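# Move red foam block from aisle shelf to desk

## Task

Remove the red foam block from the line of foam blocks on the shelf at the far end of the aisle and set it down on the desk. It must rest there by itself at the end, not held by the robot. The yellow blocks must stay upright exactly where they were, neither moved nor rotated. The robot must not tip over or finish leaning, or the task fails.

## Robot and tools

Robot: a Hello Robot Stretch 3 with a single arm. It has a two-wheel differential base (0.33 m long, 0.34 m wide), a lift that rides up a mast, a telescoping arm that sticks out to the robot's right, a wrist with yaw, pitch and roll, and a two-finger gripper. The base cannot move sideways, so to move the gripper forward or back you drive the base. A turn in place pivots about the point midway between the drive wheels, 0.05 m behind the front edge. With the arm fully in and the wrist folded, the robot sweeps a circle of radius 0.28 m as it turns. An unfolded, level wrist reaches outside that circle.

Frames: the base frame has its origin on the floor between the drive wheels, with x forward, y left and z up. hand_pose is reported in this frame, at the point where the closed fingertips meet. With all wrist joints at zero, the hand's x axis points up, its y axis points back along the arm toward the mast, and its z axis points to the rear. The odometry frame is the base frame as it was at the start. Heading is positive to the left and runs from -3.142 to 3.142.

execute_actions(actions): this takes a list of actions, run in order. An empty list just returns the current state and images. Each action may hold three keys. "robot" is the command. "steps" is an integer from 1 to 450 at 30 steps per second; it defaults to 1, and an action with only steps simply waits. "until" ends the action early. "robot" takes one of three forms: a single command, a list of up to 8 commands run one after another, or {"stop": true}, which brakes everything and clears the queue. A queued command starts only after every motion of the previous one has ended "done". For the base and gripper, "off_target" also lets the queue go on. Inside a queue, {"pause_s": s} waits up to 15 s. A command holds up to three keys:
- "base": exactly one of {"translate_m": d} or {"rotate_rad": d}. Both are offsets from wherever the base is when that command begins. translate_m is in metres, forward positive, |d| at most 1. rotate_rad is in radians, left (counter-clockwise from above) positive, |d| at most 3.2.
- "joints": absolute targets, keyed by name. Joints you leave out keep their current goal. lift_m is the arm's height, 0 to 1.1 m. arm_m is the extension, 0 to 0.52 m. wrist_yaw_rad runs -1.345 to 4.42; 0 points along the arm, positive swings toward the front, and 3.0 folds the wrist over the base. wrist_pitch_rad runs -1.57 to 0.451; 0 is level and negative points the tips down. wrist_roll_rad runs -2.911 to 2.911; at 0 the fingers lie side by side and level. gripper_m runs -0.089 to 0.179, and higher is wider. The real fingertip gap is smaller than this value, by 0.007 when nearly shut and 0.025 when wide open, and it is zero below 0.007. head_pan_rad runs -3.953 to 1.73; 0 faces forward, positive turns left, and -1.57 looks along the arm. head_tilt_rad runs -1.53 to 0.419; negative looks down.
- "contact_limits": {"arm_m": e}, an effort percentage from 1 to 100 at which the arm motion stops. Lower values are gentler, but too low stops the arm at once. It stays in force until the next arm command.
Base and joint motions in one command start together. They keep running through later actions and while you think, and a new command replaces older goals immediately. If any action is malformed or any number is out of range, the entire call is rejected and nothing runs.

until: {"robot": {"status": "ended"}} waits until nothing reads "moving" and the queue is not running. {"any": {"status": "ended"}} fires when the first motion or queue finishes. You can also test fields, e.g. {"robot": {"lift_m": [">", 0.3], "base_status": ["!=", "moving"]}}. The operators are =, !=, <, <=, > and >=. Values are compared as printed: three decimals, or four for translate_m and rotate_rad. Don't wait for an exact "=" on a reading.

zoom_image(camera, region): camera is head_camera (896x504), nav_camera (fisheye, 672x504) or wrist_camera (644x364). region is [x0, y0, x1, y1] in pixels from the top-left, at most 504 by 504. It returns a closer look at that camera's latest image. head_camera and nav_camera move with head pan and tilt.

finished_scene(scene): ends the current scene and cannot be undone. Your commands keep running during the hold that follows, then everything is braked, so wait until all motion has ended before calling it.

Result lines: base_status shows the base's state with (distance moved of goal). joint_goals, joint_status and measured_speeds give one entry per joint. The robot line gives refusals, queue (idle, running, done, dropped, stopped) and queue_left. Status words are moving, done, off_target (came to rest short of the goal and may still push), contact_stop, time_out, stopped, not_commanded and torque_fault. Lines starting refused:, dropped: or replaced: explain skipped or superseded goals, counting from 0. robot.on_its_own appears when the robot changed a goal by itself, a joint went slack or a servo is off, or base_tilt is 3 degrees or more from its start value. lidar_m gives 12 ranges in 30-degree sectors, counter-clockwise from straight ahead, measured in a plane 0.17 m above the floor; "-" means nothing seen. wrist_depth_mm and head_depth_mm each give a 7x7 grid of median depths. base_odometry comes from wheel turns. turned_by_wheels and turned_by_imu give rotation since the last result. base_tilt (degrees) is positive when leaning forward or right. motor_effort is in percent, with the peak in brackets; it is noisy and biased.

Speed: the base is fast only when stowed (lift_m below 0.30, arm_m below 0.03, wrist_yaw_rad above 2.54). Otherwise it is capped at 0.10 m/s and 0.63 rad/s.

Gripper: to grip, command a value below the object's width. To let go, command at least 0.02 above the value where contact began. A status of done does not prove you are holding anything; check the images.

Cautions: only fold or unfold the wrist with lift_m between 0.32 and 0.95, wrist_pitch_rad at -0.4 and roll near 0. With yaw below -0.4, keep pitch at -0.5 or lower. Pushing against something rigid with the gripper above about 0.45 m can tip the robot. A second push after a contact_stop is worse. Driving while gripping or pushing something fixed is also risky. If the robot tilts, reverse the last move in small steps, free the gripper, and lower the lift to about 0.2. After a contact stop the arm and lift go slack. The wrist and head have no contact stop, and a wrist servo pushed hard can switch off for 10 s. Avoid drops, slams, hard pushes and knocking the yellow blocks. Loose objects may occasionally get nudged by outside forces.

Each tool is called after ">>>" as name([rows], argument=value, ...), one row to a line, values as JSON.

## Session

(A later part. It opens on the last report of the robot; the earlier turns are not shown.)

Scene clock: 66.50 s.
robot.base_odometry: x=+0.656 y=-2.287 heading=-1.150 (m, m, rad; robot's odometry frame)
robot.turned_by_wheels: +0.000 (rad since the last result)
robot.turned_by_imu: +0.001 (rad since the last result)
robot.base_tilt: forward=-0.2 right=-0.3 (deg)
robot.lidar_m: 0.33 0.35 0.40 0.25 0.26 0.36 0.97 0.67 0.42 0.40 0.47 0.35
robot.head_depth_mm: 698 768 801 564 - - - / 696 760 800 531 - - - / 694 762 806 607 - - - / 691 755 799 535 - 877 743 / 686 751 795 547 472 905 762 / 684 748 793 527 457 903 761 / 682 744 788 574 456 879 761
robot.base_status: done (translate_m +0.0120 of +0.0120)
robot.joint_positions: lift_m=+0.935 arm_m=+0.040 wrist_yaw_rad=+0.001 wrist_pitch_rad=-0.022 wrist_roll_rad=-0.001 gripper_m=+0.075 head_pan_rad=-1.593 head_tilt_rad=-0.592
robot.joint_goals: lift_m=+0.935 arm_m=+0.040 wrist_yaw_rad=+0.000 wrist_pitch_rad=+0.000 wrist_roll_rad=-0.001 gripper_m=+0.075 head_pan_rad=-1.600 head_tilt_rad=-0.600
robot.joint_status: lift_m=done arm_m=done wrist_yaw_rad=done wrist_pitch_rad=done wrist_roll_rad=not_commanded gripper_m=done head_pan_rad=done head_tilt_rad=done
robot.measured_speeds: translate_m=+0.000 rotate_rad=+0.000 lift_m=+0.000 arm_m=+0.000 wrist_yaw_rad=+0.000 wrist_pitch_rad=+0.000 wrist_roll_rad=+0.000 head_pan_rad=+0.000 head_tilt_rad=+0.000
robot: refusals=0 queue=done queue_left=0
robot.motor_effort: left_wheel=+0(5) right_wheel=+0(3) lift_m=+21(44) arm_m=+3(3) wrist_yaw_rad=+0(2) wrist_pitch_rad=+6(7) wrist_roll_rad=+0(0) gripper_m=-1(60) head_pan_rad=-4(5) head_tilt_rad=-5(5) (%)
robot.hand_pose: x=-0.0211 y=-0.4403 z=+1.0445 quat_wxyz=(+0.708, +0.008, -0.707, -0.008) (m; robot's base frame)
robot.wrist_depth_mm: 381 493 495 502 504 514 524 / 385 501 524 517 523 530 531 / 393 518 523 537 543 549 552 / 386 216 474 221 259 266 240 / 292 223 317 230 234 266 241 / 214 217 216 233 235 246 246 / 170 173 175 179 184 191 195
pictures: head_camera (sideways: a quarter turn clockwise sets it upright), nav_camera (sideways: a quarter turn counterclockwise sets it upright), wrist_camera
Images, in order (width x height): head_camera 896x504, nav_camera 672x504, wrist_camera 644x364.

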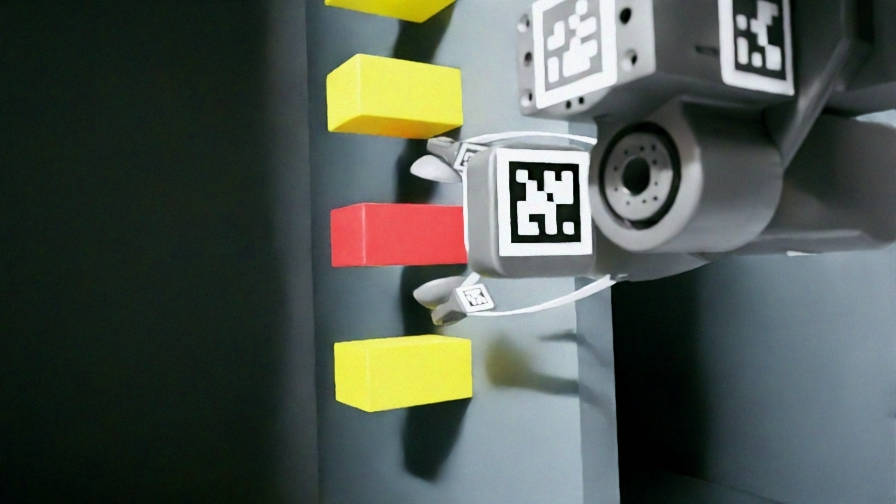

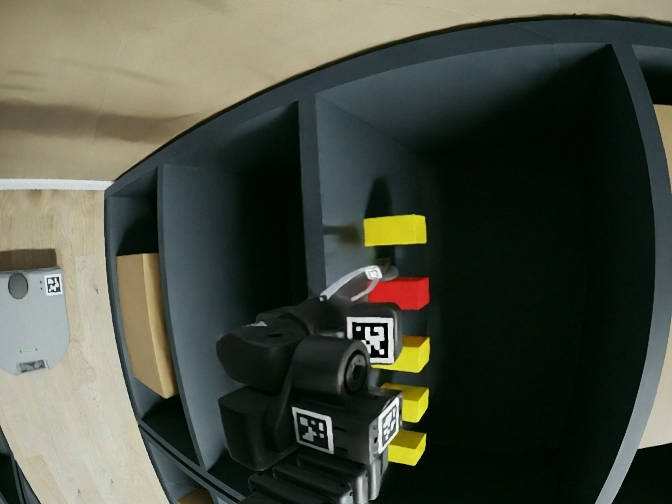

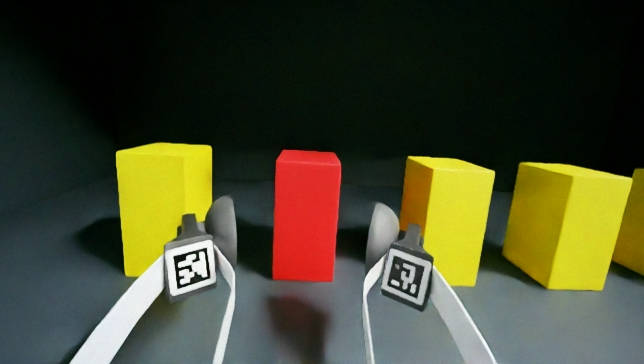

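>>> execute_actions([
  {"robot": {"joints": {"arm_m": 0.1}}, "steps": 300, "until": {"robot": {"status": "ended"}}},
])

Scene clock: 71.10 s.
robot.base_odometry: x=+0.656 y=-2.287 heading=-1.150 (m, m, rad; robot's odometry frame)
robot.turned_by_wheels: +0.000 (rad since the last result)
robot.turned_by_imu: +0.001 (rad since the last result)
robot.base_tilt: forward=-0.2 right=-0.3 (deg)
robot.lidar_m: 0.34 0.35 0.40 0.25 0.26 0.36 0.97 0.68 0.41 0.40 0.47 0.35
robot.head_depth_mm: 699 769 799 591 - - 755 / 696 763 802 524 - - 758 / 692 759 805 - - - 757 / 689 754 799 526 - 878 759 / 688 751 796 542 470 902 760 / 681 748 790 528 456 907 760 / 680 743 788 574 457 885 760
robot.base_status: done (translate_m +0.0120 of +0.0120)
robot.joint_positions: lift_m=+0.935 arm_m=+0.100 wrist_yaw_rad=+0.001 wrist_pitch_rad=-0.022 wrist_roll_rad=-0.001 gripper_m=+0.075 head_pan_rad=-1.593 head_tilt_rad=-0.592
robot.joint_goals: lift_m=+0.935 arm_m=+0.100 wrist_yaw_rad=+0.000 wrist_pitch_rad=+0.000 wrist_roll_rad=-0.001 gripper_m=+0.075 head_pan_rad=-1.600 head_tilt_rad=-0.600
robot.joint_status: lift_m=done arm_m=done wrist_yaw_rad=done wrist_pitch_rad=done wrist_roll_rad=not_commanded gripper_m=done head_pan_rad=done head_tilt_rad=done
robot.measured_speeds: translate_m=+0.000 rotate_rad=+0.000 lift_m=+0.000 arm_m=+0.000 wrist_yaw_rad=+0.000 wrist_pitch_rad=+0.000 wrist_roll_rad=+0.000 head_pan_rad=+0.000 head_tilt_rad=+0.000
robot: refusals=0 queue=done queue_left=0
robot.motor_effort: left_wheel=+0(0) right_wheel=-1(1) lift_m=+21(21) arm_m=+3(3) wrist_yaw_rad=+0(1) wrist_pitch_rad=+6(6) wrist_roll_rad=+0(0) gripper_m=+0(0) head_pan_rad=-4(5) head_tilt_rad=-4(5) (%)
robot.hand_pose: x=-0.0212 y=-0.5003 z=+1.0445 quat_wxyz=(+0.708, +0.008, -0.707, -0.008) (m; robot's base frame)
robot.wrist_depth_mm: 387 439 445 446 456 466 466 / 385 446 465 470 465 476 484 / 393 463 475 486 481 496 501 / 156 168 484 162 504 188 227 / 162 162 294 167 206 171 207 / 167 167 212 174 212 179 205 / 169 170 175 176 184 184 189
pictures: head_camera (sideways: a quarter turn clockwise sets it upright), nav_camera (sideways: a quarter turn counterclockwise sets it upright), wrist_camera
Images, in order (width x height): head_camera 896x504, nav_camera 672x504, wrist_camera 644x364.

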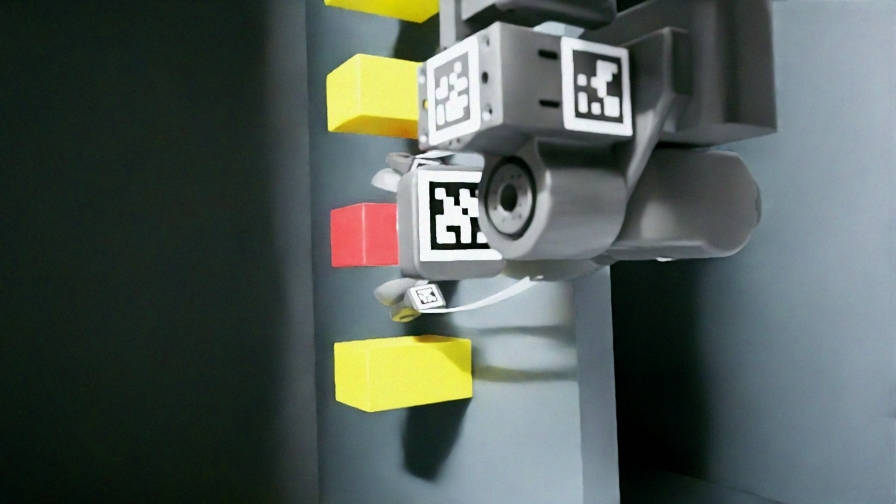

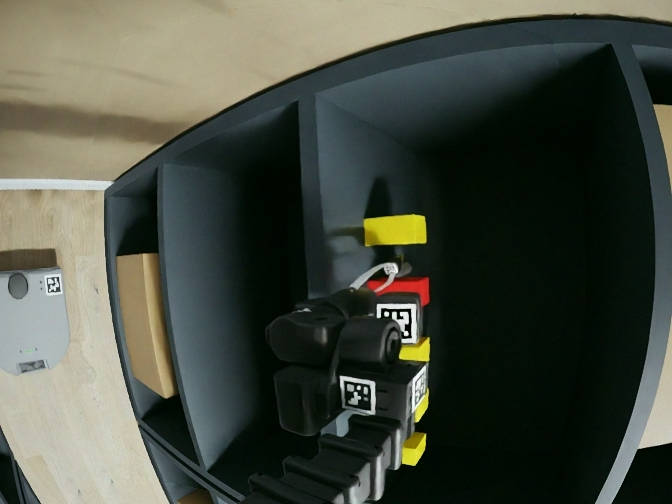

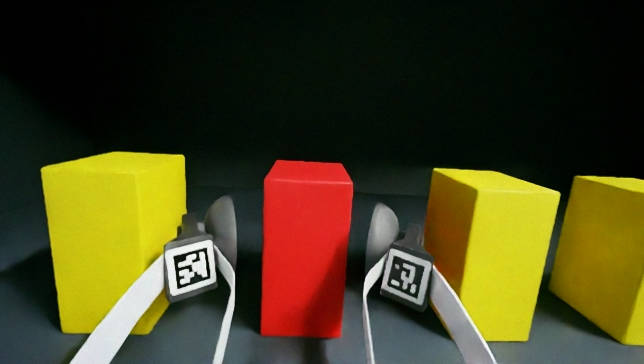

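>>> execute_actions([
  {"robot": [{"joints": {"arm_m": 0.108}}, {"joints": {"gripper_m": 0.02}}, {"joints": {"lift_m": 0.955}}], "steps": 300, "until": {"robot": {"status": "ended"}}},
])

Scene clock: 74.30 s.
robot.base_odometry: x=+0.656 y=-2.287 heading=-1.150 (m, m, rad; robot's odometry frame)
robot.turned_by_wheels: +0.000 (rad since the last result)
robot.turned_by_imu: +0.001 (rad since the last result)
robot.base_tilt: forward=-0.2 right=-0.3 (deg)
robot.lidar_m: 0.34 0.35 0.40 0.25 0.26 0.36 0.97 0.68 0.41 0.40 0.47 0.35
robot.head_depth_mm: 699 767 799 - - 854 757 / 695 764 806 - - 852 756 / 694 760 804 - - 854 758 / 690 757 799 - 462 879 758 / 687 754 793 548 471 904 761 / 684 749 786 529 456 905 763 / 681 744 788 573 457 885 761
robot.base_status: done (translate_m +0.0120 of +0.0120)
robot.joint_positions: lift_m=+0.955 arm_m=+0.108 wrist_yaw_rad=+0.001 wrist_pitch_rad=-0.022 wrist_roll_rad=-0.001 gripper_m=+0.021 head_pan_rad=-1.593 head_tilt_rad=-0.592
robot.joint_goals: lift_m=+0.955 arm_m=+0.108 wrist_yaw_rad=+0.000 wrist_pitch_rad=+0.000 wrist_roll_rad=-0.001 gripper_m=+0.020 head_pan_rad=-1.600 head_tilt_rad=-0.600
robot.joint_status: lift_m=done arm_m=done wrist_yaw_rad=done wrist_pitch_rad=done wrist_roll_rad=not_commanded gripper_m=done head_pan_rad=done head_tilt_rad=done
robot.measured_speeds: translate_m=+0.000 rotate_rad=+0.000 lift_m=+0.000 arm_m=+0.000 wrist_yaw_rad=+0.000 wrist_pitch_rad=+0.000 wrist_roll_rad=+0.000 head_pan_rad=+0.000 head_tilt_rad=+0.000
robot: refusals=0 queue=done queue_left=0
robot.motor_effort: left_wheel=+0(0) right_wheel=+0(1) lift_m=+43(46) arm_m=+3(3) wrist_yaw_rad=-1(0) wrist_pitch_rad=+6(6) wrist_roll_rad=+0(0) gripper_m=-13(87) head_pan_rad=-4(5) head_tilt_rad=-4(5) (%)
robot.hand_pose: x=-0.0212 y=-0.5083 z=+1.0636 quat_wxyz=(+0.708, +0.008, -0.707, -0.008) (m; robot's base frame)
robot.wrist_depth_mm: 386 427 436 439 449 451 454 / 388 445 451 455 464 472 474 / 389 460 466 467 480 483 491 / 388 468 471 162 498 503 506 / 153 156 359 157 364 166 208 / 158 159 231 163 202 169 206 / 165 177 193 169 211 176 203
pictures: head_camera (sideways: a quarter turn clockwise sets it upright), nav_camera (sideways: a quarter turn counterclockwise sets it upright), wrist_camera
Images, in order (width x height): head_camera 896x504, nav_camera 672x504, wrist_camera 644x364.

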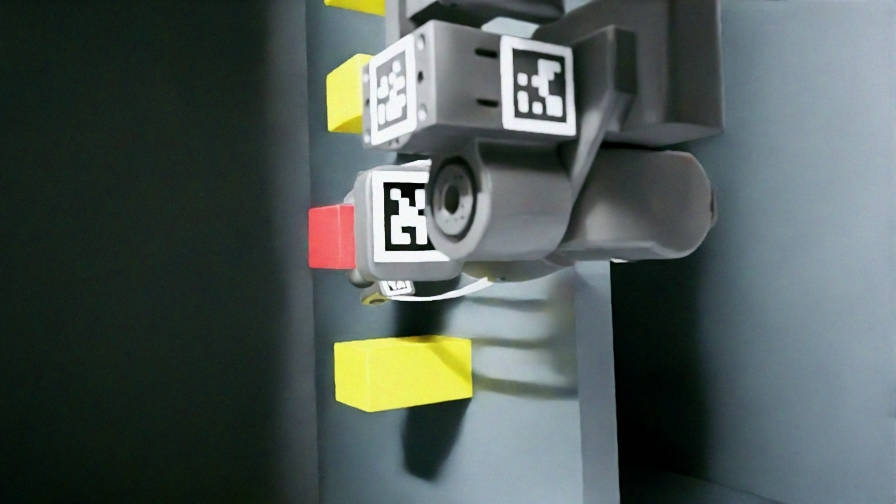

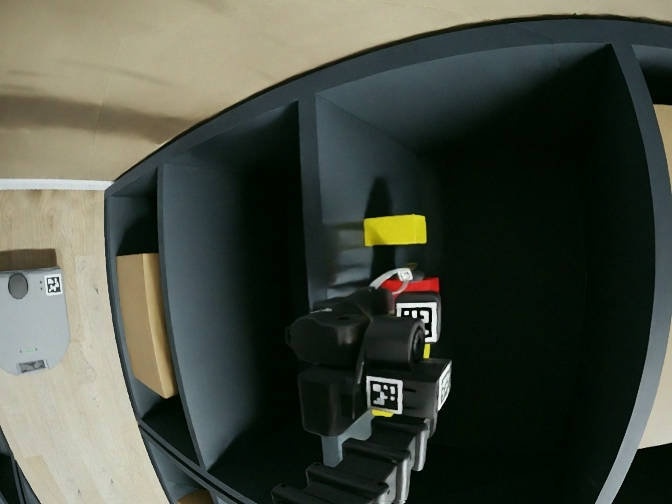

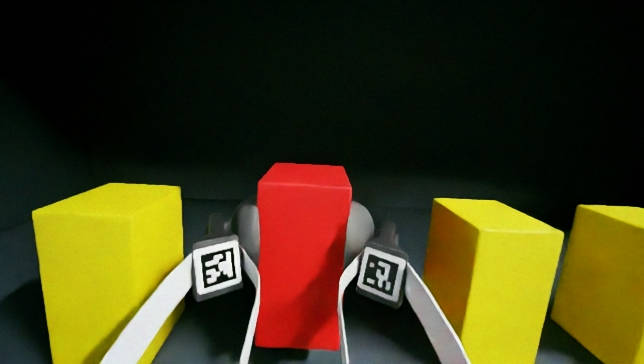

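>>> execute_actions([
  {"robot": [{"joints": {"arm_m": 0.0}}, {"joints": {"wrist_yaw_rad": 1.0}}], "steps": 300, "until": {"robot": {"status": "ended"}}},
])

Scene clock: 78.97 s.
robot.base_odometry: x=+0.656 y=-2.287 heading=-1.150 (m, m, rad; robot's odometry frame)
robot.turned_by_wheels: +0.000 (rad since the last result)
robot.turned_by_imu: +0.001 (rad since the last result)
robot.base_tilt: forward=-0.2 right=-0.4 (deg)
robot.lidar_m: 0.33 0.35 0.40 0.25 0.26 0.36 0.97 0.67 0.41 0.40 0.47 0.35
robot.head_depth_mm: 700 765 801 562 477 - - / 694 766 803 532 469 - - / 694 758 804 569 470 - - / 690 755 799 570 470 922 - / 684 752 795 547 471 926 - / 683 748 791 528 481 - - / 680 745 787 572 473 - 730
robot.base_status: done (translate_m +0.0120 of +0.0120)
robot.joint_positions: lift_m=+0.955 arm_m=+0.002 wrist_yaw_rad=+0.998 wrist_pitch_rad=-0.022 wrist_roll_rad=-0.001 gripper_m=+0.021 head_pan_rad=-1.593 head_tilt_rad=-0.592
robot.joint_goals: lift_m=+0.955 arm_m=+0.000 wrist_yaw_rad=+1.000 wrist_pitch_rad=+0.000 wrist_roll_rad=-0.001 gripper_m=+0.020 head_pan_rad=-1.600 head_tilt_rad=-0.600
robot.joint_status: lift_m=done arm_m=done wrist_yaw_rad=done wrist_pitch_rad=done wrist_roll_rad=not_commanded gripper_m=done head_pan_rad=done head_tilt_rad=done
robot.measured_speeds: translate_m=+0.000 rotate_rad=+0.000 lift_m=+0.000 arm_m=+0.000 wrist_yaw_rad=+0.000 wrist_pitch_rad=+0.000 wrist_roll_rad=+0.000 head_pan_rad=+0.000 head_tilt_rad=+0.000
robot: refusals=0 queue=done queue_left=0
robot.motor_effort: left_wheel=+0(0) right_wheel=+0(0) lift_m=+43(44) arm_m=-4(3) wrist_yaw_rad=+3(4) wrist_pitch_rad=+6(6) wrist_roll_rad=+0(0) gripper_m=-14(13) head_pan_rad=-4(4) head_tilt_rad=-5(5) (%)
robot.hand_pose: x=+0.1935 y=-0.2852 z=+1.0636 quat_wxyz=(+0.625, +0.345, -0.617, +0.332) (m; robot's base frame)
robot.wrist_depth_mm: 202 226 260 283 308 398 473 / 207 231 268 293 325 427 490 / 212 239 278 300 341 458 484 / 218 244 281 162 358 487 494 / 223 252 273 156 369 420 445 / 229 257 303 163 279 287 281 / 237 276 311 169 239 219 223
pictures: head_camera (sideways: a quarter turn clockwise sets it upright), nav_camera (sideways: a quarter turn counterclockwise sets it upright), wrist_camera
Images, in order (width x height): head_camera 896x504, nav_camera 672x504, wrist_camera 644x364.

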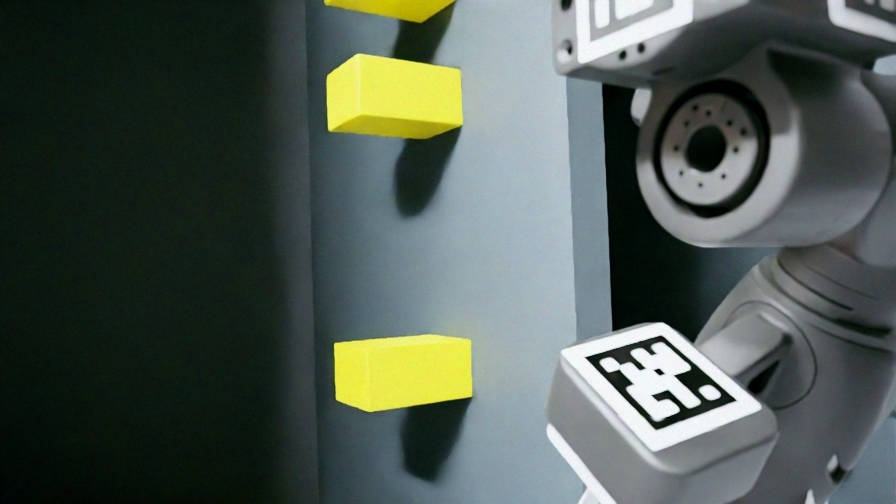

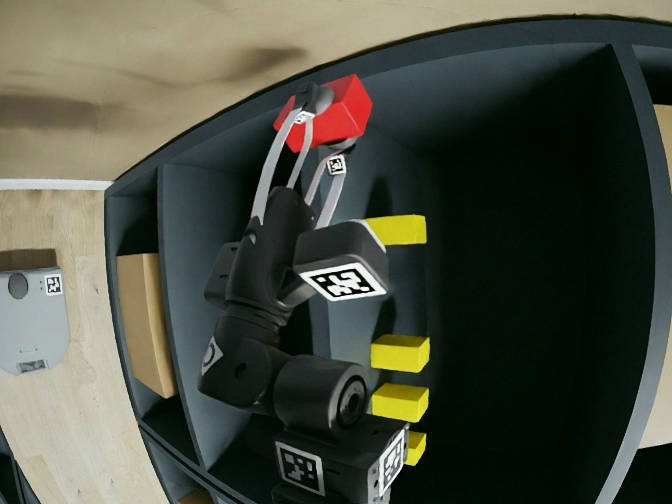

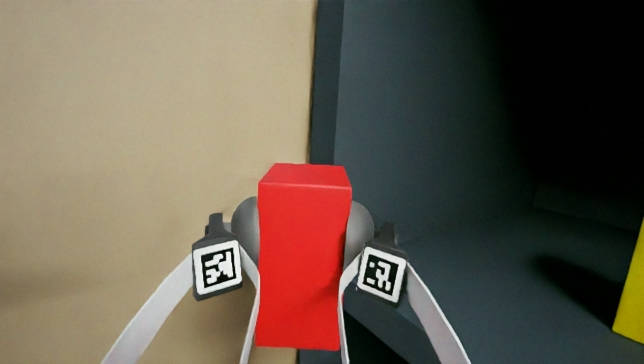

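>>> execute_actions([
  {"robot": {"base": {"rotate_rad": 0.03}, "joints": {"lift_m": 0.29, "wrist_pitch_rad": -0.4, "wrist_yaw_rad": 1.6, "head_pan_rad": -3.14, "head_tilt_rad": -0.45}}, "steps": 100, "until": {"robot": {"base_status": ["!=", "moving"]}}},
  {"robot": {"base": {"translate_m": -1.0}}, "steps": 100, "until": {"robot": {"lift_m": ["<", 0.9], "wrist_pitch_rad": ["<", -0.35]}}},
  {"robot": {"joints": {"wrist_yaw_rad": 2.65}}, "steps": 400, "until": {"robot": {"lift_m": ["<", 0.298]}}},
])

Scene clock: 91.83 s.
robot.base_odometry: x=+0.422 y=-1.803 heading=-1.120 (m, m, rad; robot's odometry frame)
robot.turned_by_wheels: +0.030 (rad since the last result)
robot.turned_by_imu: +0.032 (rad since the last result)
robot.base_tilt: forward=-0.1 right=-1.9 (deg)
robot.lidar_m: 0.88 0.37 0.29 0.25 0.26 0.44 3.52 0.62 0.38 0.37 0.42 0.56
robot.head_depth_mm: 831 876 937 994 1097 1021 903 / 3381 3645 3938 3168 2134 1617 1318 / 3377 3648 3902 3123 2247 1733 1417 / 3401 3611 - 3142 2241 1747 1415 / 3407 3598 3889 3209 2248 1754 1420 / 3474 3701 3969 3167 2275 1744 1376 / 3424 3748 - 2845 1141 1166 1150
robot.base_status: moving (translate_m -0.5379 of -1.0000)
robot.joint_positions: lift_m=+0.297 arm_m=+0.002 wrist_yaw_rad=+2.648 wrist_pitch_rad=-0.418 wrist_roll_rad=-0.001 gripper_m=+0.021 head_pan_rad=-3.133 head_tilt_rad=-0.458
robot.joint_goals: lift_m=+0.290 arm_m=+0.000 wrist_yaw_rad=+2.650 wrist_pitch_rad=-0.400 wrist_roll_rad=-0.001 gripper_m=+0.020 head_pan_rad=-3.140 head_tilt_rad=-0.450
robot.joint_status: lift_m=moving arm_m=done wrist_yaw_rad=moving wrist_pitch_rad=moving wrist_roll_rad=not_commanded gripper_m=done head_pan_rad=done head_tilt_rad=done
robot.measured_speeds: translate_m=-0.107 rotate_rad=+0.000 lift_m=-0.054 arm_m=+0.000 wrist_yaw_rad=+0.000 wrist_pitch_rad=+0.000 wrist_roll_rad=+0.000 head_pan_rad=+0.000 head_tilt_rad=+0.000
robot: refusals=0 queue=running queue_left=0
robot.motor_effort: left_wheel=-7(8) right_wheel=-4(4) lift_m=+21(40) arm_m=-4(4) wrist_yaw_rad=+3(4) wrist_pitch_rad=+6(6) wrist_roll_rad=+0(0) gripper_m=-13(13) head_pan_rad=-5(59) head_tilt_rad=+5(24) (%)
robot.hand_pose: x=+0.0850 y=+0.0510 z=+0.3096 quat_wxyz=(+0.311, +0.706, -0.026, +0.635) (m; robot's base frame)
robot.wrist_depth_mm: 247 600 445 490 541 726 607 / 241 644 333 358 422 697 631 / 259 669 372 405 478 780 688 / 282 536 441 161 551 700 690 / 305 385 482 156 598 643 654 / 340 388 451 164 535 535 550 / - - 431 170 448 459 473
pictures: head_camera (sideways: a quarter turn clockwise sets it upright), nav_camera (sideways: a quarter turn counterclockwise sets it upright), wrist_camera
Images, in order (width x height): head_camera 896x504, nav_camera 672x504, wrist_camera 644x364.

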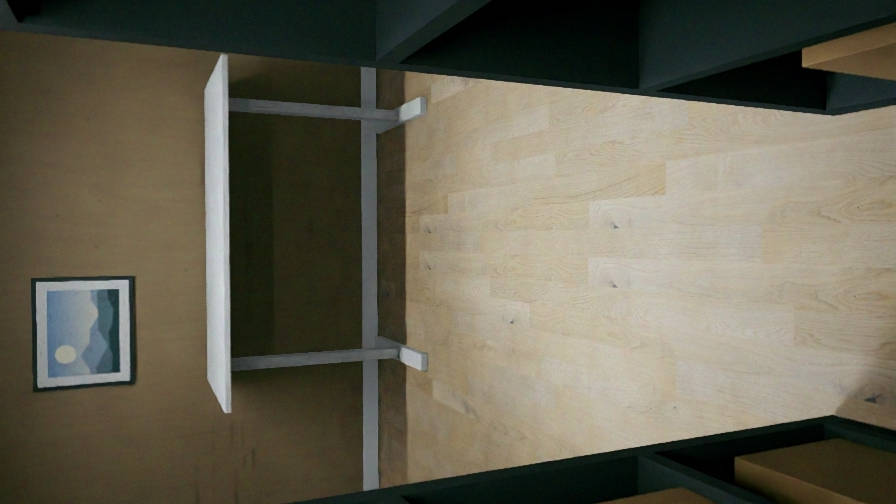

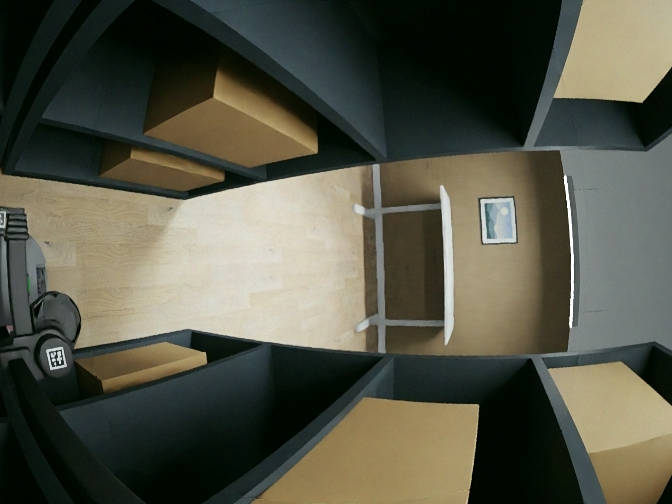

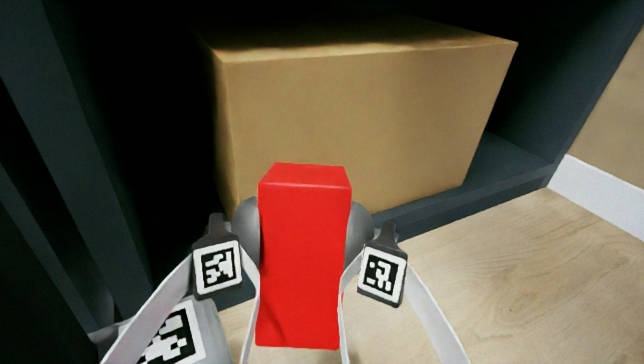

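>>> execute_actions([
  {"robot": {"base": {"translate_m": -1.0}}, "steps": 300, "until": {"robot": {"translate_m": ["<", -0.8]}}},
  {"robot": {"base": {"translate_m": -0.9}}, "steps": 300, "until": {"robot": {"status": "ended"}}},
])

Scene clock: 99.43 s.
robot.base_odometry: x=-0.369 y=-0.169 heading=-1.120 (m, m, rad; robot's odometry frame)
robot.turned_by_wheels: +0.000 (rad since the last result)
robot.turned_by_imu: +0.002 (rad since the last result)
robot.base_tilt: forward=-0.2 right=-0.4 (deg)
robot.lidar_m: 1.11 0.88 1.93 1.88 1.96 1.76 2.08 1.71 1.94 1.89 1.99 0.89
robot.head_depth_mm: 1784 1925 1733 2238 2254 1730 1410 / 1800 1934 1767 2256 2243 1735 1417 / 1795 1927 1773 2262 2259 1727 1414 / 1796 1940 1786 2256 2258 1733 1426 / 1783 1939 1782 2254 2268 1752 1412 / 1777 1938 1803 2285 2227 1739 1420 / 1789 1939 1708 2237 2199 1743 1418
robot.base_status: done (translate_m -0.9000 of -0.9000)
robot.joint_positions: lift_m=+0.290 arm_m=+0.002 wrist_yaw_rad=+2.649 wrist_pitch_rad=-0.418 wrist_roll_rad=-0.001 gripper_m=+0.021 head_pan_rad=-3.133 head_tilt_rad=-0.457
robot.joint_goals: lift_m=+0.290 arm_m=+0.000 wrist_yaw_rad=+2.650 wrist_pitch_rad=-0.400 wrist_roll_rad=-0.001 gripper_m=+0.020 head_pan_rad=-3.140 head_tilt_rad=-0.450
robot.joint_status: lift_m=done arm_m=done wrist_yaw_rad=done wrist_pitch_rad=done wrist_roll_rad=not_commanded gripper_m=done head_pan_rad=done head_tilt_rad=done
robot.measured_speeds: translate_m=+0.000 rotate_rad=+0.000 lift_m=+0.000 arm_m=+0.000 wrist_yaw_rad=+0.000 wrist_pitch_rad=+0.000 wrist_roll_rad=+0.000 head_pan_rad=+0.000 head_tilt_rad=+0.000
robot: refusals=0 queue=done queue_left=0
robot.motor_effort: left_wheel=-2(10) right_wheel=+1(2) lift_m=+22(19) arm_m=-4(4) wrist_yaw_rad=+2(1) wrist_pitch_rad=+5(4) wrist_roll_rad=+0(0) gripper_m=-13(13) head_pan_rad=-5(5) head_tilt_rad=+5(4) (%)
robot.hand_pose: x=+0.0849 y=+0.0510 z=+0.3031 quat_wxyz=(+0.311, +0.706, -0.026, +0.635) (m; robot's base frame)
robot.wrist_depth_mm: - - - - - 757 649 / - - - - - 768 787 / 827 882 899 939 970 833 895 / 669 681 713 162 777 780 831 / 546 572 580 156 610 635 640 / 484 486 469 163 520 530 552 / - - 419 168 446 455 467
pictures: head_camera (sideways: a quarter turn clockwise sets it upright), nav_camera (sideways: a quarter turn counterclockwise sets it upright), wrist_camera
Images, in order (width x height): head_camera 896x504, nav_camera 672x504, wrist_camera 644x364.

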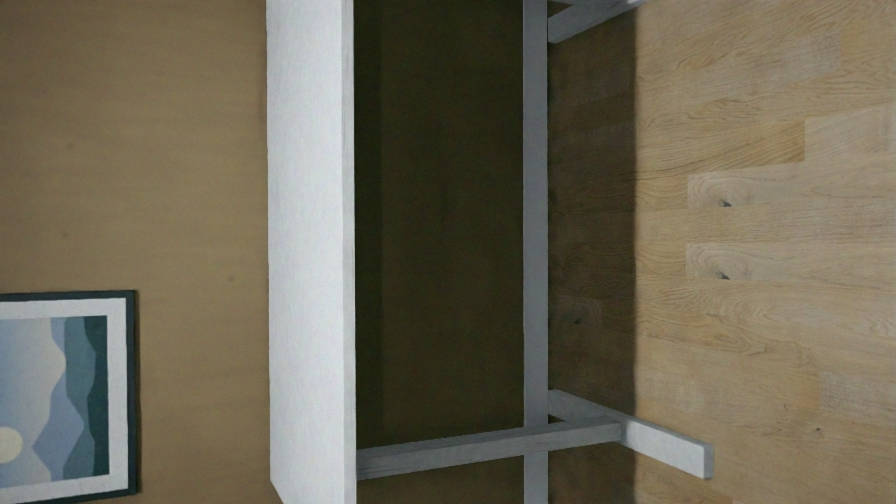

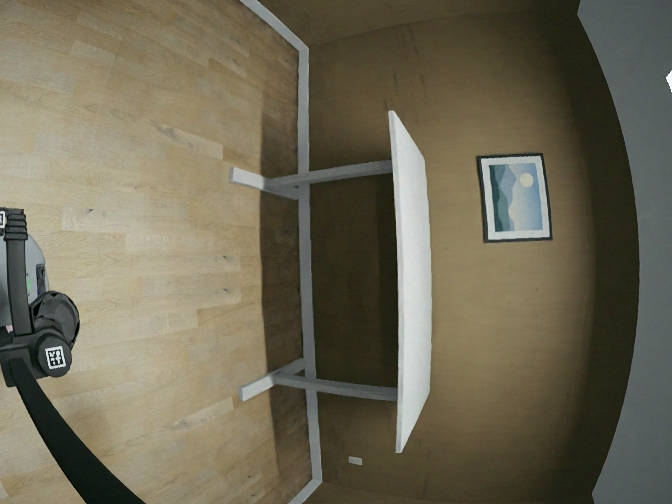

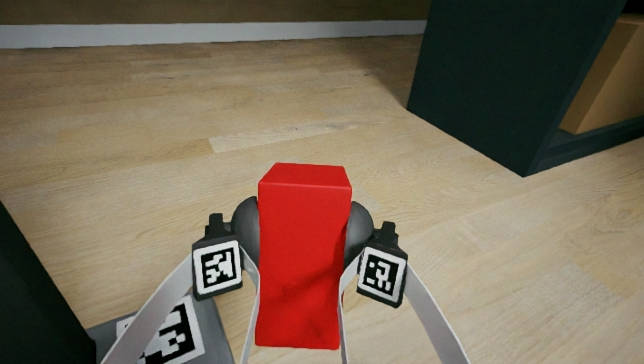

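>>> execute_actions([
  {"robot": {"base": {"translate_m": -0.89}}, "steps": 300, "until": {"robot": {"translate_m": ["<", -0.55]}}},
  {"robot": {"joints": {"lift_m": 0.96}}, "steps": 300, "until": {"robot": {"lift_m": [">", 0.34]}}},
  {"robot": {"joints": {"wrist_yaw_rad": 1.57}}, "steps": 300, "until": {"robot": {"base_status": ["!=", "moving"]}}},
  {"robot": {"base": {"rotate_rad": -1.6}, "joints": {"wrist_pitch_rad": 0.0, "head_pan_rad": -1.45, "head_tilt_rad": -0.7}}, "steps": 400, "until": {"robot": {"status": "ended"}}},
])

Scene clock: 115.23 s.
robot.base_odometry: x=-0.756 y=+0.632 heading=-2.720 (m, m, rad; robot's odometry frame)
robot.turned_by_wheels: -1.600 (rad since the last result)
robot.turned_by_imu: -1.624 (rad since the last result)
robot.base_tilt: forward=-0.3 right=-0.4 (deg)
robot.lidar_m: 1.86 1.93 1.79 1.75 1.78 1.97 1.90 1.71 1.01 1.19 0.89 1.67
robot.head_depth_mm: 998 1050 722 551 478 - - / 998 1051 722 552 - - - / 1011 1053 724 552 1579 1463 - / 1021 1058 724 555 1616 1466 - / 1024 1060 732 555 1613 1511 - / 1033 1062 728 555 493 - - / 1040 1069 732 556 504 - -
robot.base_status: done (rotate_rad -1.5999 of -1.6000)
robot.joint_positions: lift_m=+0.960 arm_m=+0.002 wrist_yaw_rad=+1.571 wrist_pitch_rad=-0.026 wrist_roll_rad=-0.001 gripper_m=+0.021 head_pan_rad=-1.457 head_tilt_rad=-0.691
robot.joint_goals: lift_m=+0.960 arm_m=+0.000 wrist_yaw_rad=+1.570 wrist_pitch_rad=+0.000 wrist_roll_rad=-0.001 gripper_m=+0.020 head_pan_rad=-1.450 head_tilt_rad=-0.700
robot.joint_status: lift_m=done arm_m=done wrist_yaw_rad=done wrist_pitch_rad=done wrist_roll_rad=not_commanded gripper_m=done head_pan_rad=done head_tilt_rad=done
robot.measured_speeds: translate_m=+0.000 rotate_rad=+0.000 lift_m=+0.000 arm_m=+0.000 wrist_yaw_rad=+0.000 wrist_pitch_rad=+0.000 wrist_roll_rad=+0.000 head_pan_rad=+0.000 head_tilt_rad=+0.000
robot: refusals=0 queue=done queue_left=0
robot.motor_effort: left_wheel=+0(11) right_wheel=-1(4) lift_m=+44(43) arm_m=-4(4) wrist_yaw_rad=-1(3) wrist_pitch_rad=+8(12) wrist_roll_rad=+0(0) gripper_m=-13(13) head_pan_rad=+5(62) head_tilt_rad=-6(27) (%)
robot.hand_pose: x=+0.2342 y=-0.1465 z=+1.0675 quat_wxyz=(+0.507, +0.506, -0.493, +0.494) (m; robot's base frame)
robot.wrist_depth_mm: - - - - - - - / - - - - - - - / - - - - - - - / - - - 161 - - - / - - - 156 - 541 574 / - - - 163 - 405 386 / - - - 170 - - 292
pictures: head_camera (sideways: a quarter turn clockwise sets it upright), nav_camera (sideways: a quarter turn counterclockwise sets it upright), wrist_camera
Images, in order (width x height): head_camera 896x504, nav_camera 672x504, wrist_camera 644x364.

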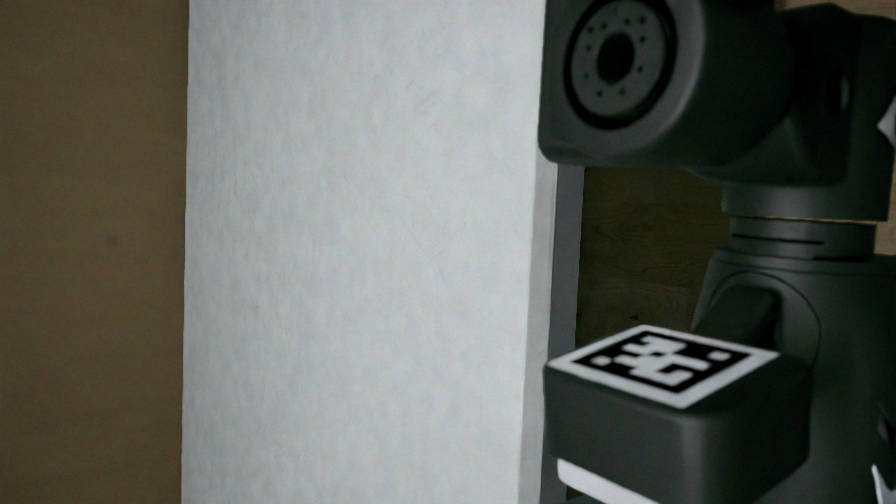

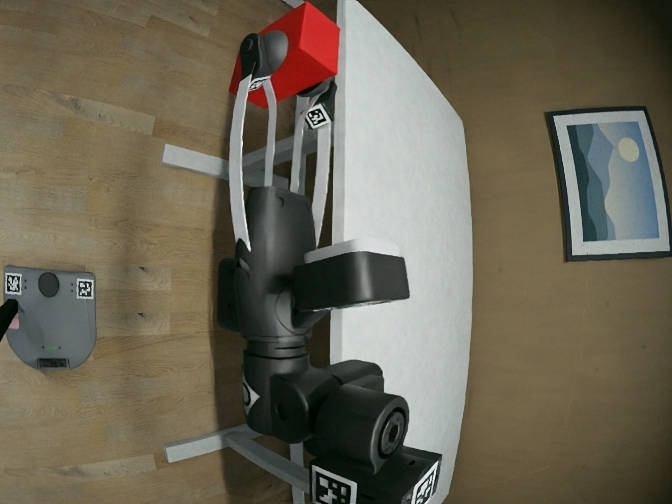

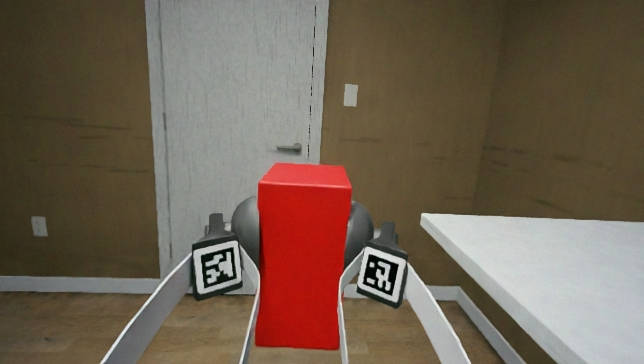

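>>> execute_actions([
  {"robot": {"joints": {"wrist_yaw_rad": 0.0, "arm_m": 0.12, "lift_m": 0.925, "head_pan_rad": -1.5, "head_tilt_rad": -0.6}}, "steps": 300, "until": {"robot": {"status": "ended"}}},
])

Scene clock: 119.83 s.
robot.base_odometry: x=-0.756 y=+0.632 heading=-2.720 (m, m, rad; robot's odometry frame)
robot.turned_by_wheels: +0.000 (rad since the last result)
robot.turned_by_imu: +0.001 (rad since the last result)
robot.base_tilt: forward=-0.3 right=-0.2 (deg)
robot.lidar_m: 1.86 1.92 1.80 1.74 1.78 1.98 1.90 1.71 1.01 1.19 0.89 1.67
robot.head_depth_mm: 989 1087 874 - - - 1287 / 993 1091 877 - - 1441 1280 / 1000 1098 880 - - 1452 1280 / 1005 1103 887 630 506 1521 1289 / 1008 1111 887 632 507 1524 1286 / 1014 1113 890 634 508 1515 1281 / 1017 1122 892 635 510 1492 1276
robot.base_status: done (rotate_rad -1.5999 of -1.6000)
robot.joint_positions: lift_m=+0.925 arm_m=+0.120 wrist_yaw_rad=+0.002 wrist_pitch_rad=-0.026 wrist_roll_rad=-0.001 gripper_m=+0.021 head_pan_rad=-1.493 head_tilt_rad=-0.606
robot.joint_goals: lift_m=+0.925 arm_m=+0.120 wrist_yaw_rad=+0.000 wrist_pitch_rad=+0.000 wrist_roll_rad=-0.001 gripper_m=+0.020 head_pan_rad=-1.500 head_tilt_rad=-0.600
robot.joint_status: lift_m=done arm_m=done wrist_yaw_rad=done wrist_pitch_rad=done wrist_roll_rad=not_commanded gripper_m=done head_pan_rad=done head_tilt_rad=done
robot.measured_speeds: translate_m=+0.000 rotate_rad=+0.000 lift_m=+0.000 arm_m=+0.000 wrist_yaw_rad=+0.000 wrist_pitch_rad=+0.000 wrist_roll_rad=+0.000 head_pan_rad=+0.000 head_tilt_rad=+0.000
robot: refusals=0 queue=done queue_left=0
robot.motor_effort: left_wheel=+0(1) right_wheel=-1(1) lift_m=+21(46) arm_m=+4(2) wrist_yaw_rad=-1(2) wrist_pitch_rad=+8(8) wrist_roll_rad=+0(0) gripper_m=-13(14) head_pan_rad=-4(12) head_tilt_rad=+4(14) (%)
robot.hand_pose: x=-0.0210 y=-0.5201 z=+1.0335 quat_wxyz=(+0.708, +0.010, -0.707, -0.009) (m; robot's base frame)
robot.wrist_depth_mm: 730 729 731 741 756 767 769 / 741 751 759 773 773 796 809 / 769 763 775 778 818 823 831 / 568 597 617 162 748 816 860 / 356 374 379 156 435 443 468 / 264 271 250 162 299 307 318 / 208 212 208 169 226 235 242
pictures: head_camera (sideways: a quarter turn clockwise sets it upright), nav_camera (sideways: a quarter turn counterclockwise sets it upright), wrist_camera
Images, in order (width x height): head_camera 896x504, nav_camera 672x504, wrist_camera 644x364.

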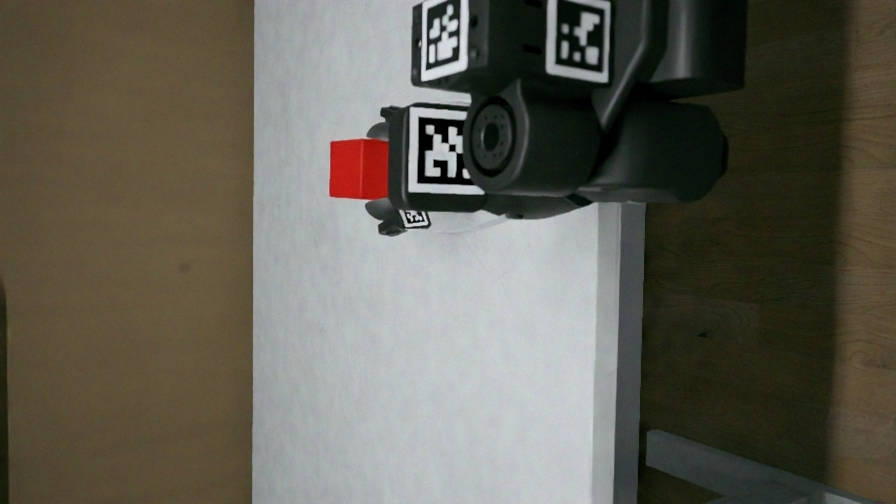

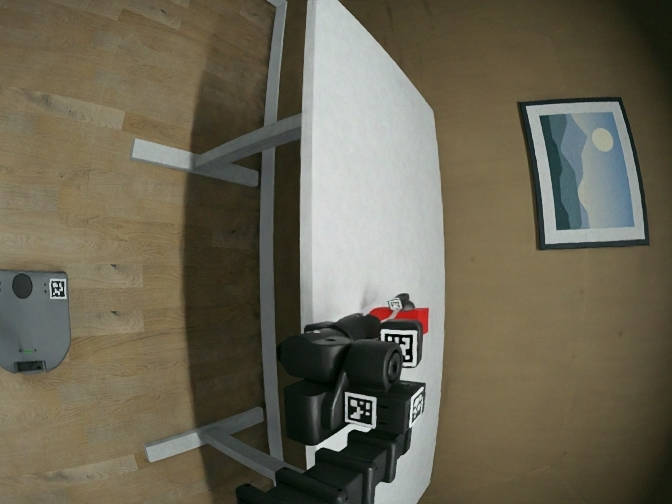

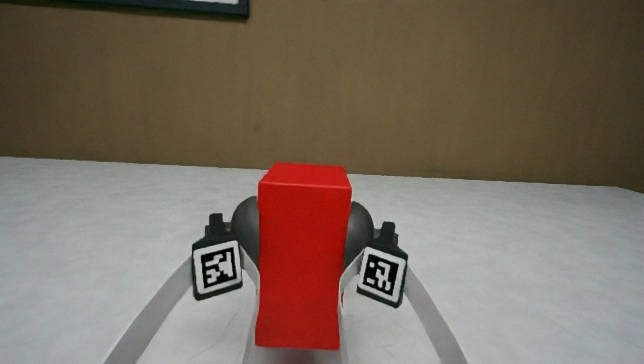

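>>> execute_actions([
  {"robot": {"joints": {"lift_m": 0.899}}, "steps": 300, "until": {"robot": {"status": "ended"}}},
])

Scene clock: 122.40 s.
robot.base_odometry: x=-0.756 y=+0.632 heading=-2.720 (m, m, rad; robot's odometry frame)
robot.turned_by_wheels: +0.000 (rad since the last result)
robot.turned_by_imu: +0.001 (rad since the last result)
robot.base_tilt: forward=-0.3 right=-0.1 (deg)
robot.lidar_m: 1.86 1.92 1.79 1.75 1.78 1.97 1.90 1.70 1.01 1.19 0.89 1.67
robot.head_depth_mm: 985 1089 873 654 - - 1269 / 994 1091 876 684 - - 1286 / 996 1093 881 531 - 1472 1286 / 1009 1104 880 631 507 1524 1280 / 1006 1103 882 634 508 1524 1298 / 1009 1113 889 634 510 1526 1292 / 1018 1119 895 635 509 1481 1276
robot.base_status: done (rotate_rad -1.5999 of -1.6000)
robot.joint_positions: lift_m=+0.899 arm_m=+0.120 wrist_yaw_rad=+0.002 wrist_pitch_rad=-0.026 wrist_roll_rad=-0.001 gripper_m=+0.021 head_pan_rad=-1.493 head_tilt_rad=-0.606
robot.joint_goals: lift_m=+0.899 arm_m=+0.120 wrist_yaw_rad=+0.000 wrist_pitch_rad=+0.000 wrist_roll_rad=-0.001 gripper_m=+0.020 head_pan_rad=-1.500 head_tilt_rad=-0.600
robot.joint_status: lift_m=done arm_m=done wrist_yaw_rad=done wrist_pitch_rad=done wrist_roll_rad=not_commanded gripper_m=done head_pan_rad=done head_tilt_rad=done
robot.measured_speeds: translate_m=+0.000 rotate_rad=+0.000 lift_m=+0.000 arm_m=+0.000 wrist_yaw_rad=+0.000 wrist_pitch_rad=+0.000 wrist_roll_rad=+0.000 head_pan_rad=+0.000 head_tilt_rad=+0.000
robot: refusals=0 queue=done queue_left=0
robot.motor_effort: left_wheel=+1(0) right_wheel=-1(1) lift_m=+22(18) arm_m=+3(4) wrist_yaw_rad=-1(1) wrist_pitch_rad=+7(7) wrist_roll_rad=+0(0) gripper_m=-13(13) head_pan_rad=-5(5) head_tilt_rad=+4(3) (%)
robot.hand_pose: x=-0.0210 y=-0.5202 z=+1.0075 quat_wxyz=(+0.708, +0.010, -0.707, -0.009) (m; robot's base frame)
robot.wrist_depth_mm: 718 728 724 739 747 774 764 / 743 758 759 771 786 791 789 / 764 759 790 797 816 828 824 / 468 496 535 162 625 681 746 / 297 309 315 157 360 368 384 / 220 227 208 163 249 254 267 / 174 178 174 169 188 194 201
pictures: head_camera (sideways: a quarter turn clockwise sets it upright), nav_camera (sideways: a quarter turn counterclockwise sets it upright), wrist_camera
Images, in order (width x height): head_camera 896x504, nav_camera 672x504, wrist_camera 644x364.

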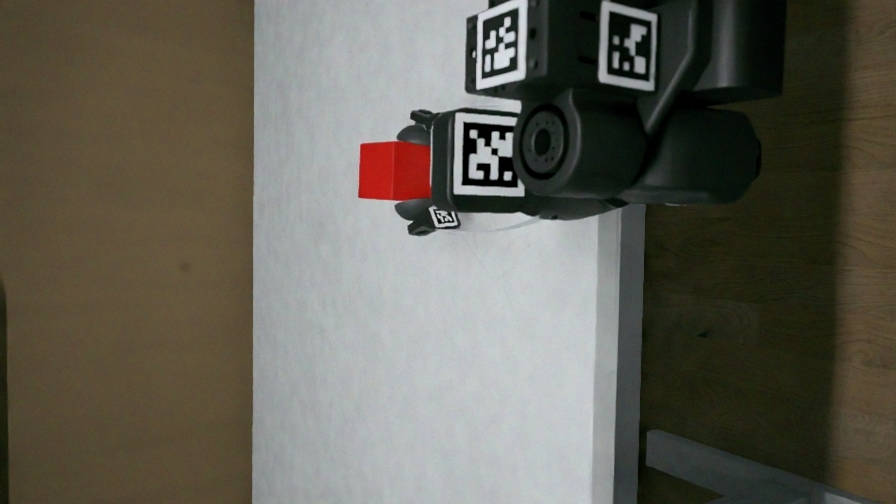

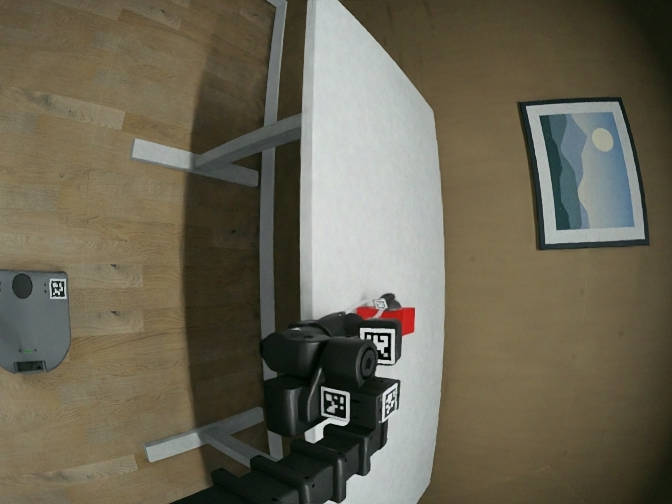

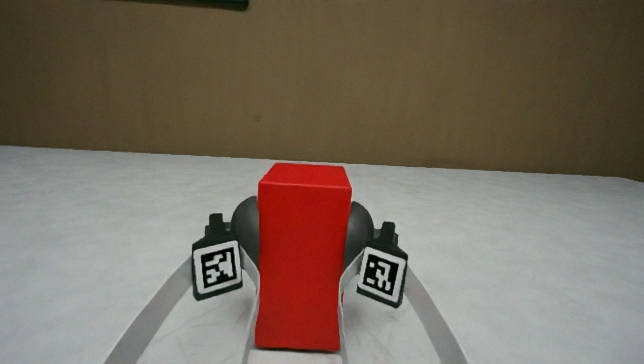

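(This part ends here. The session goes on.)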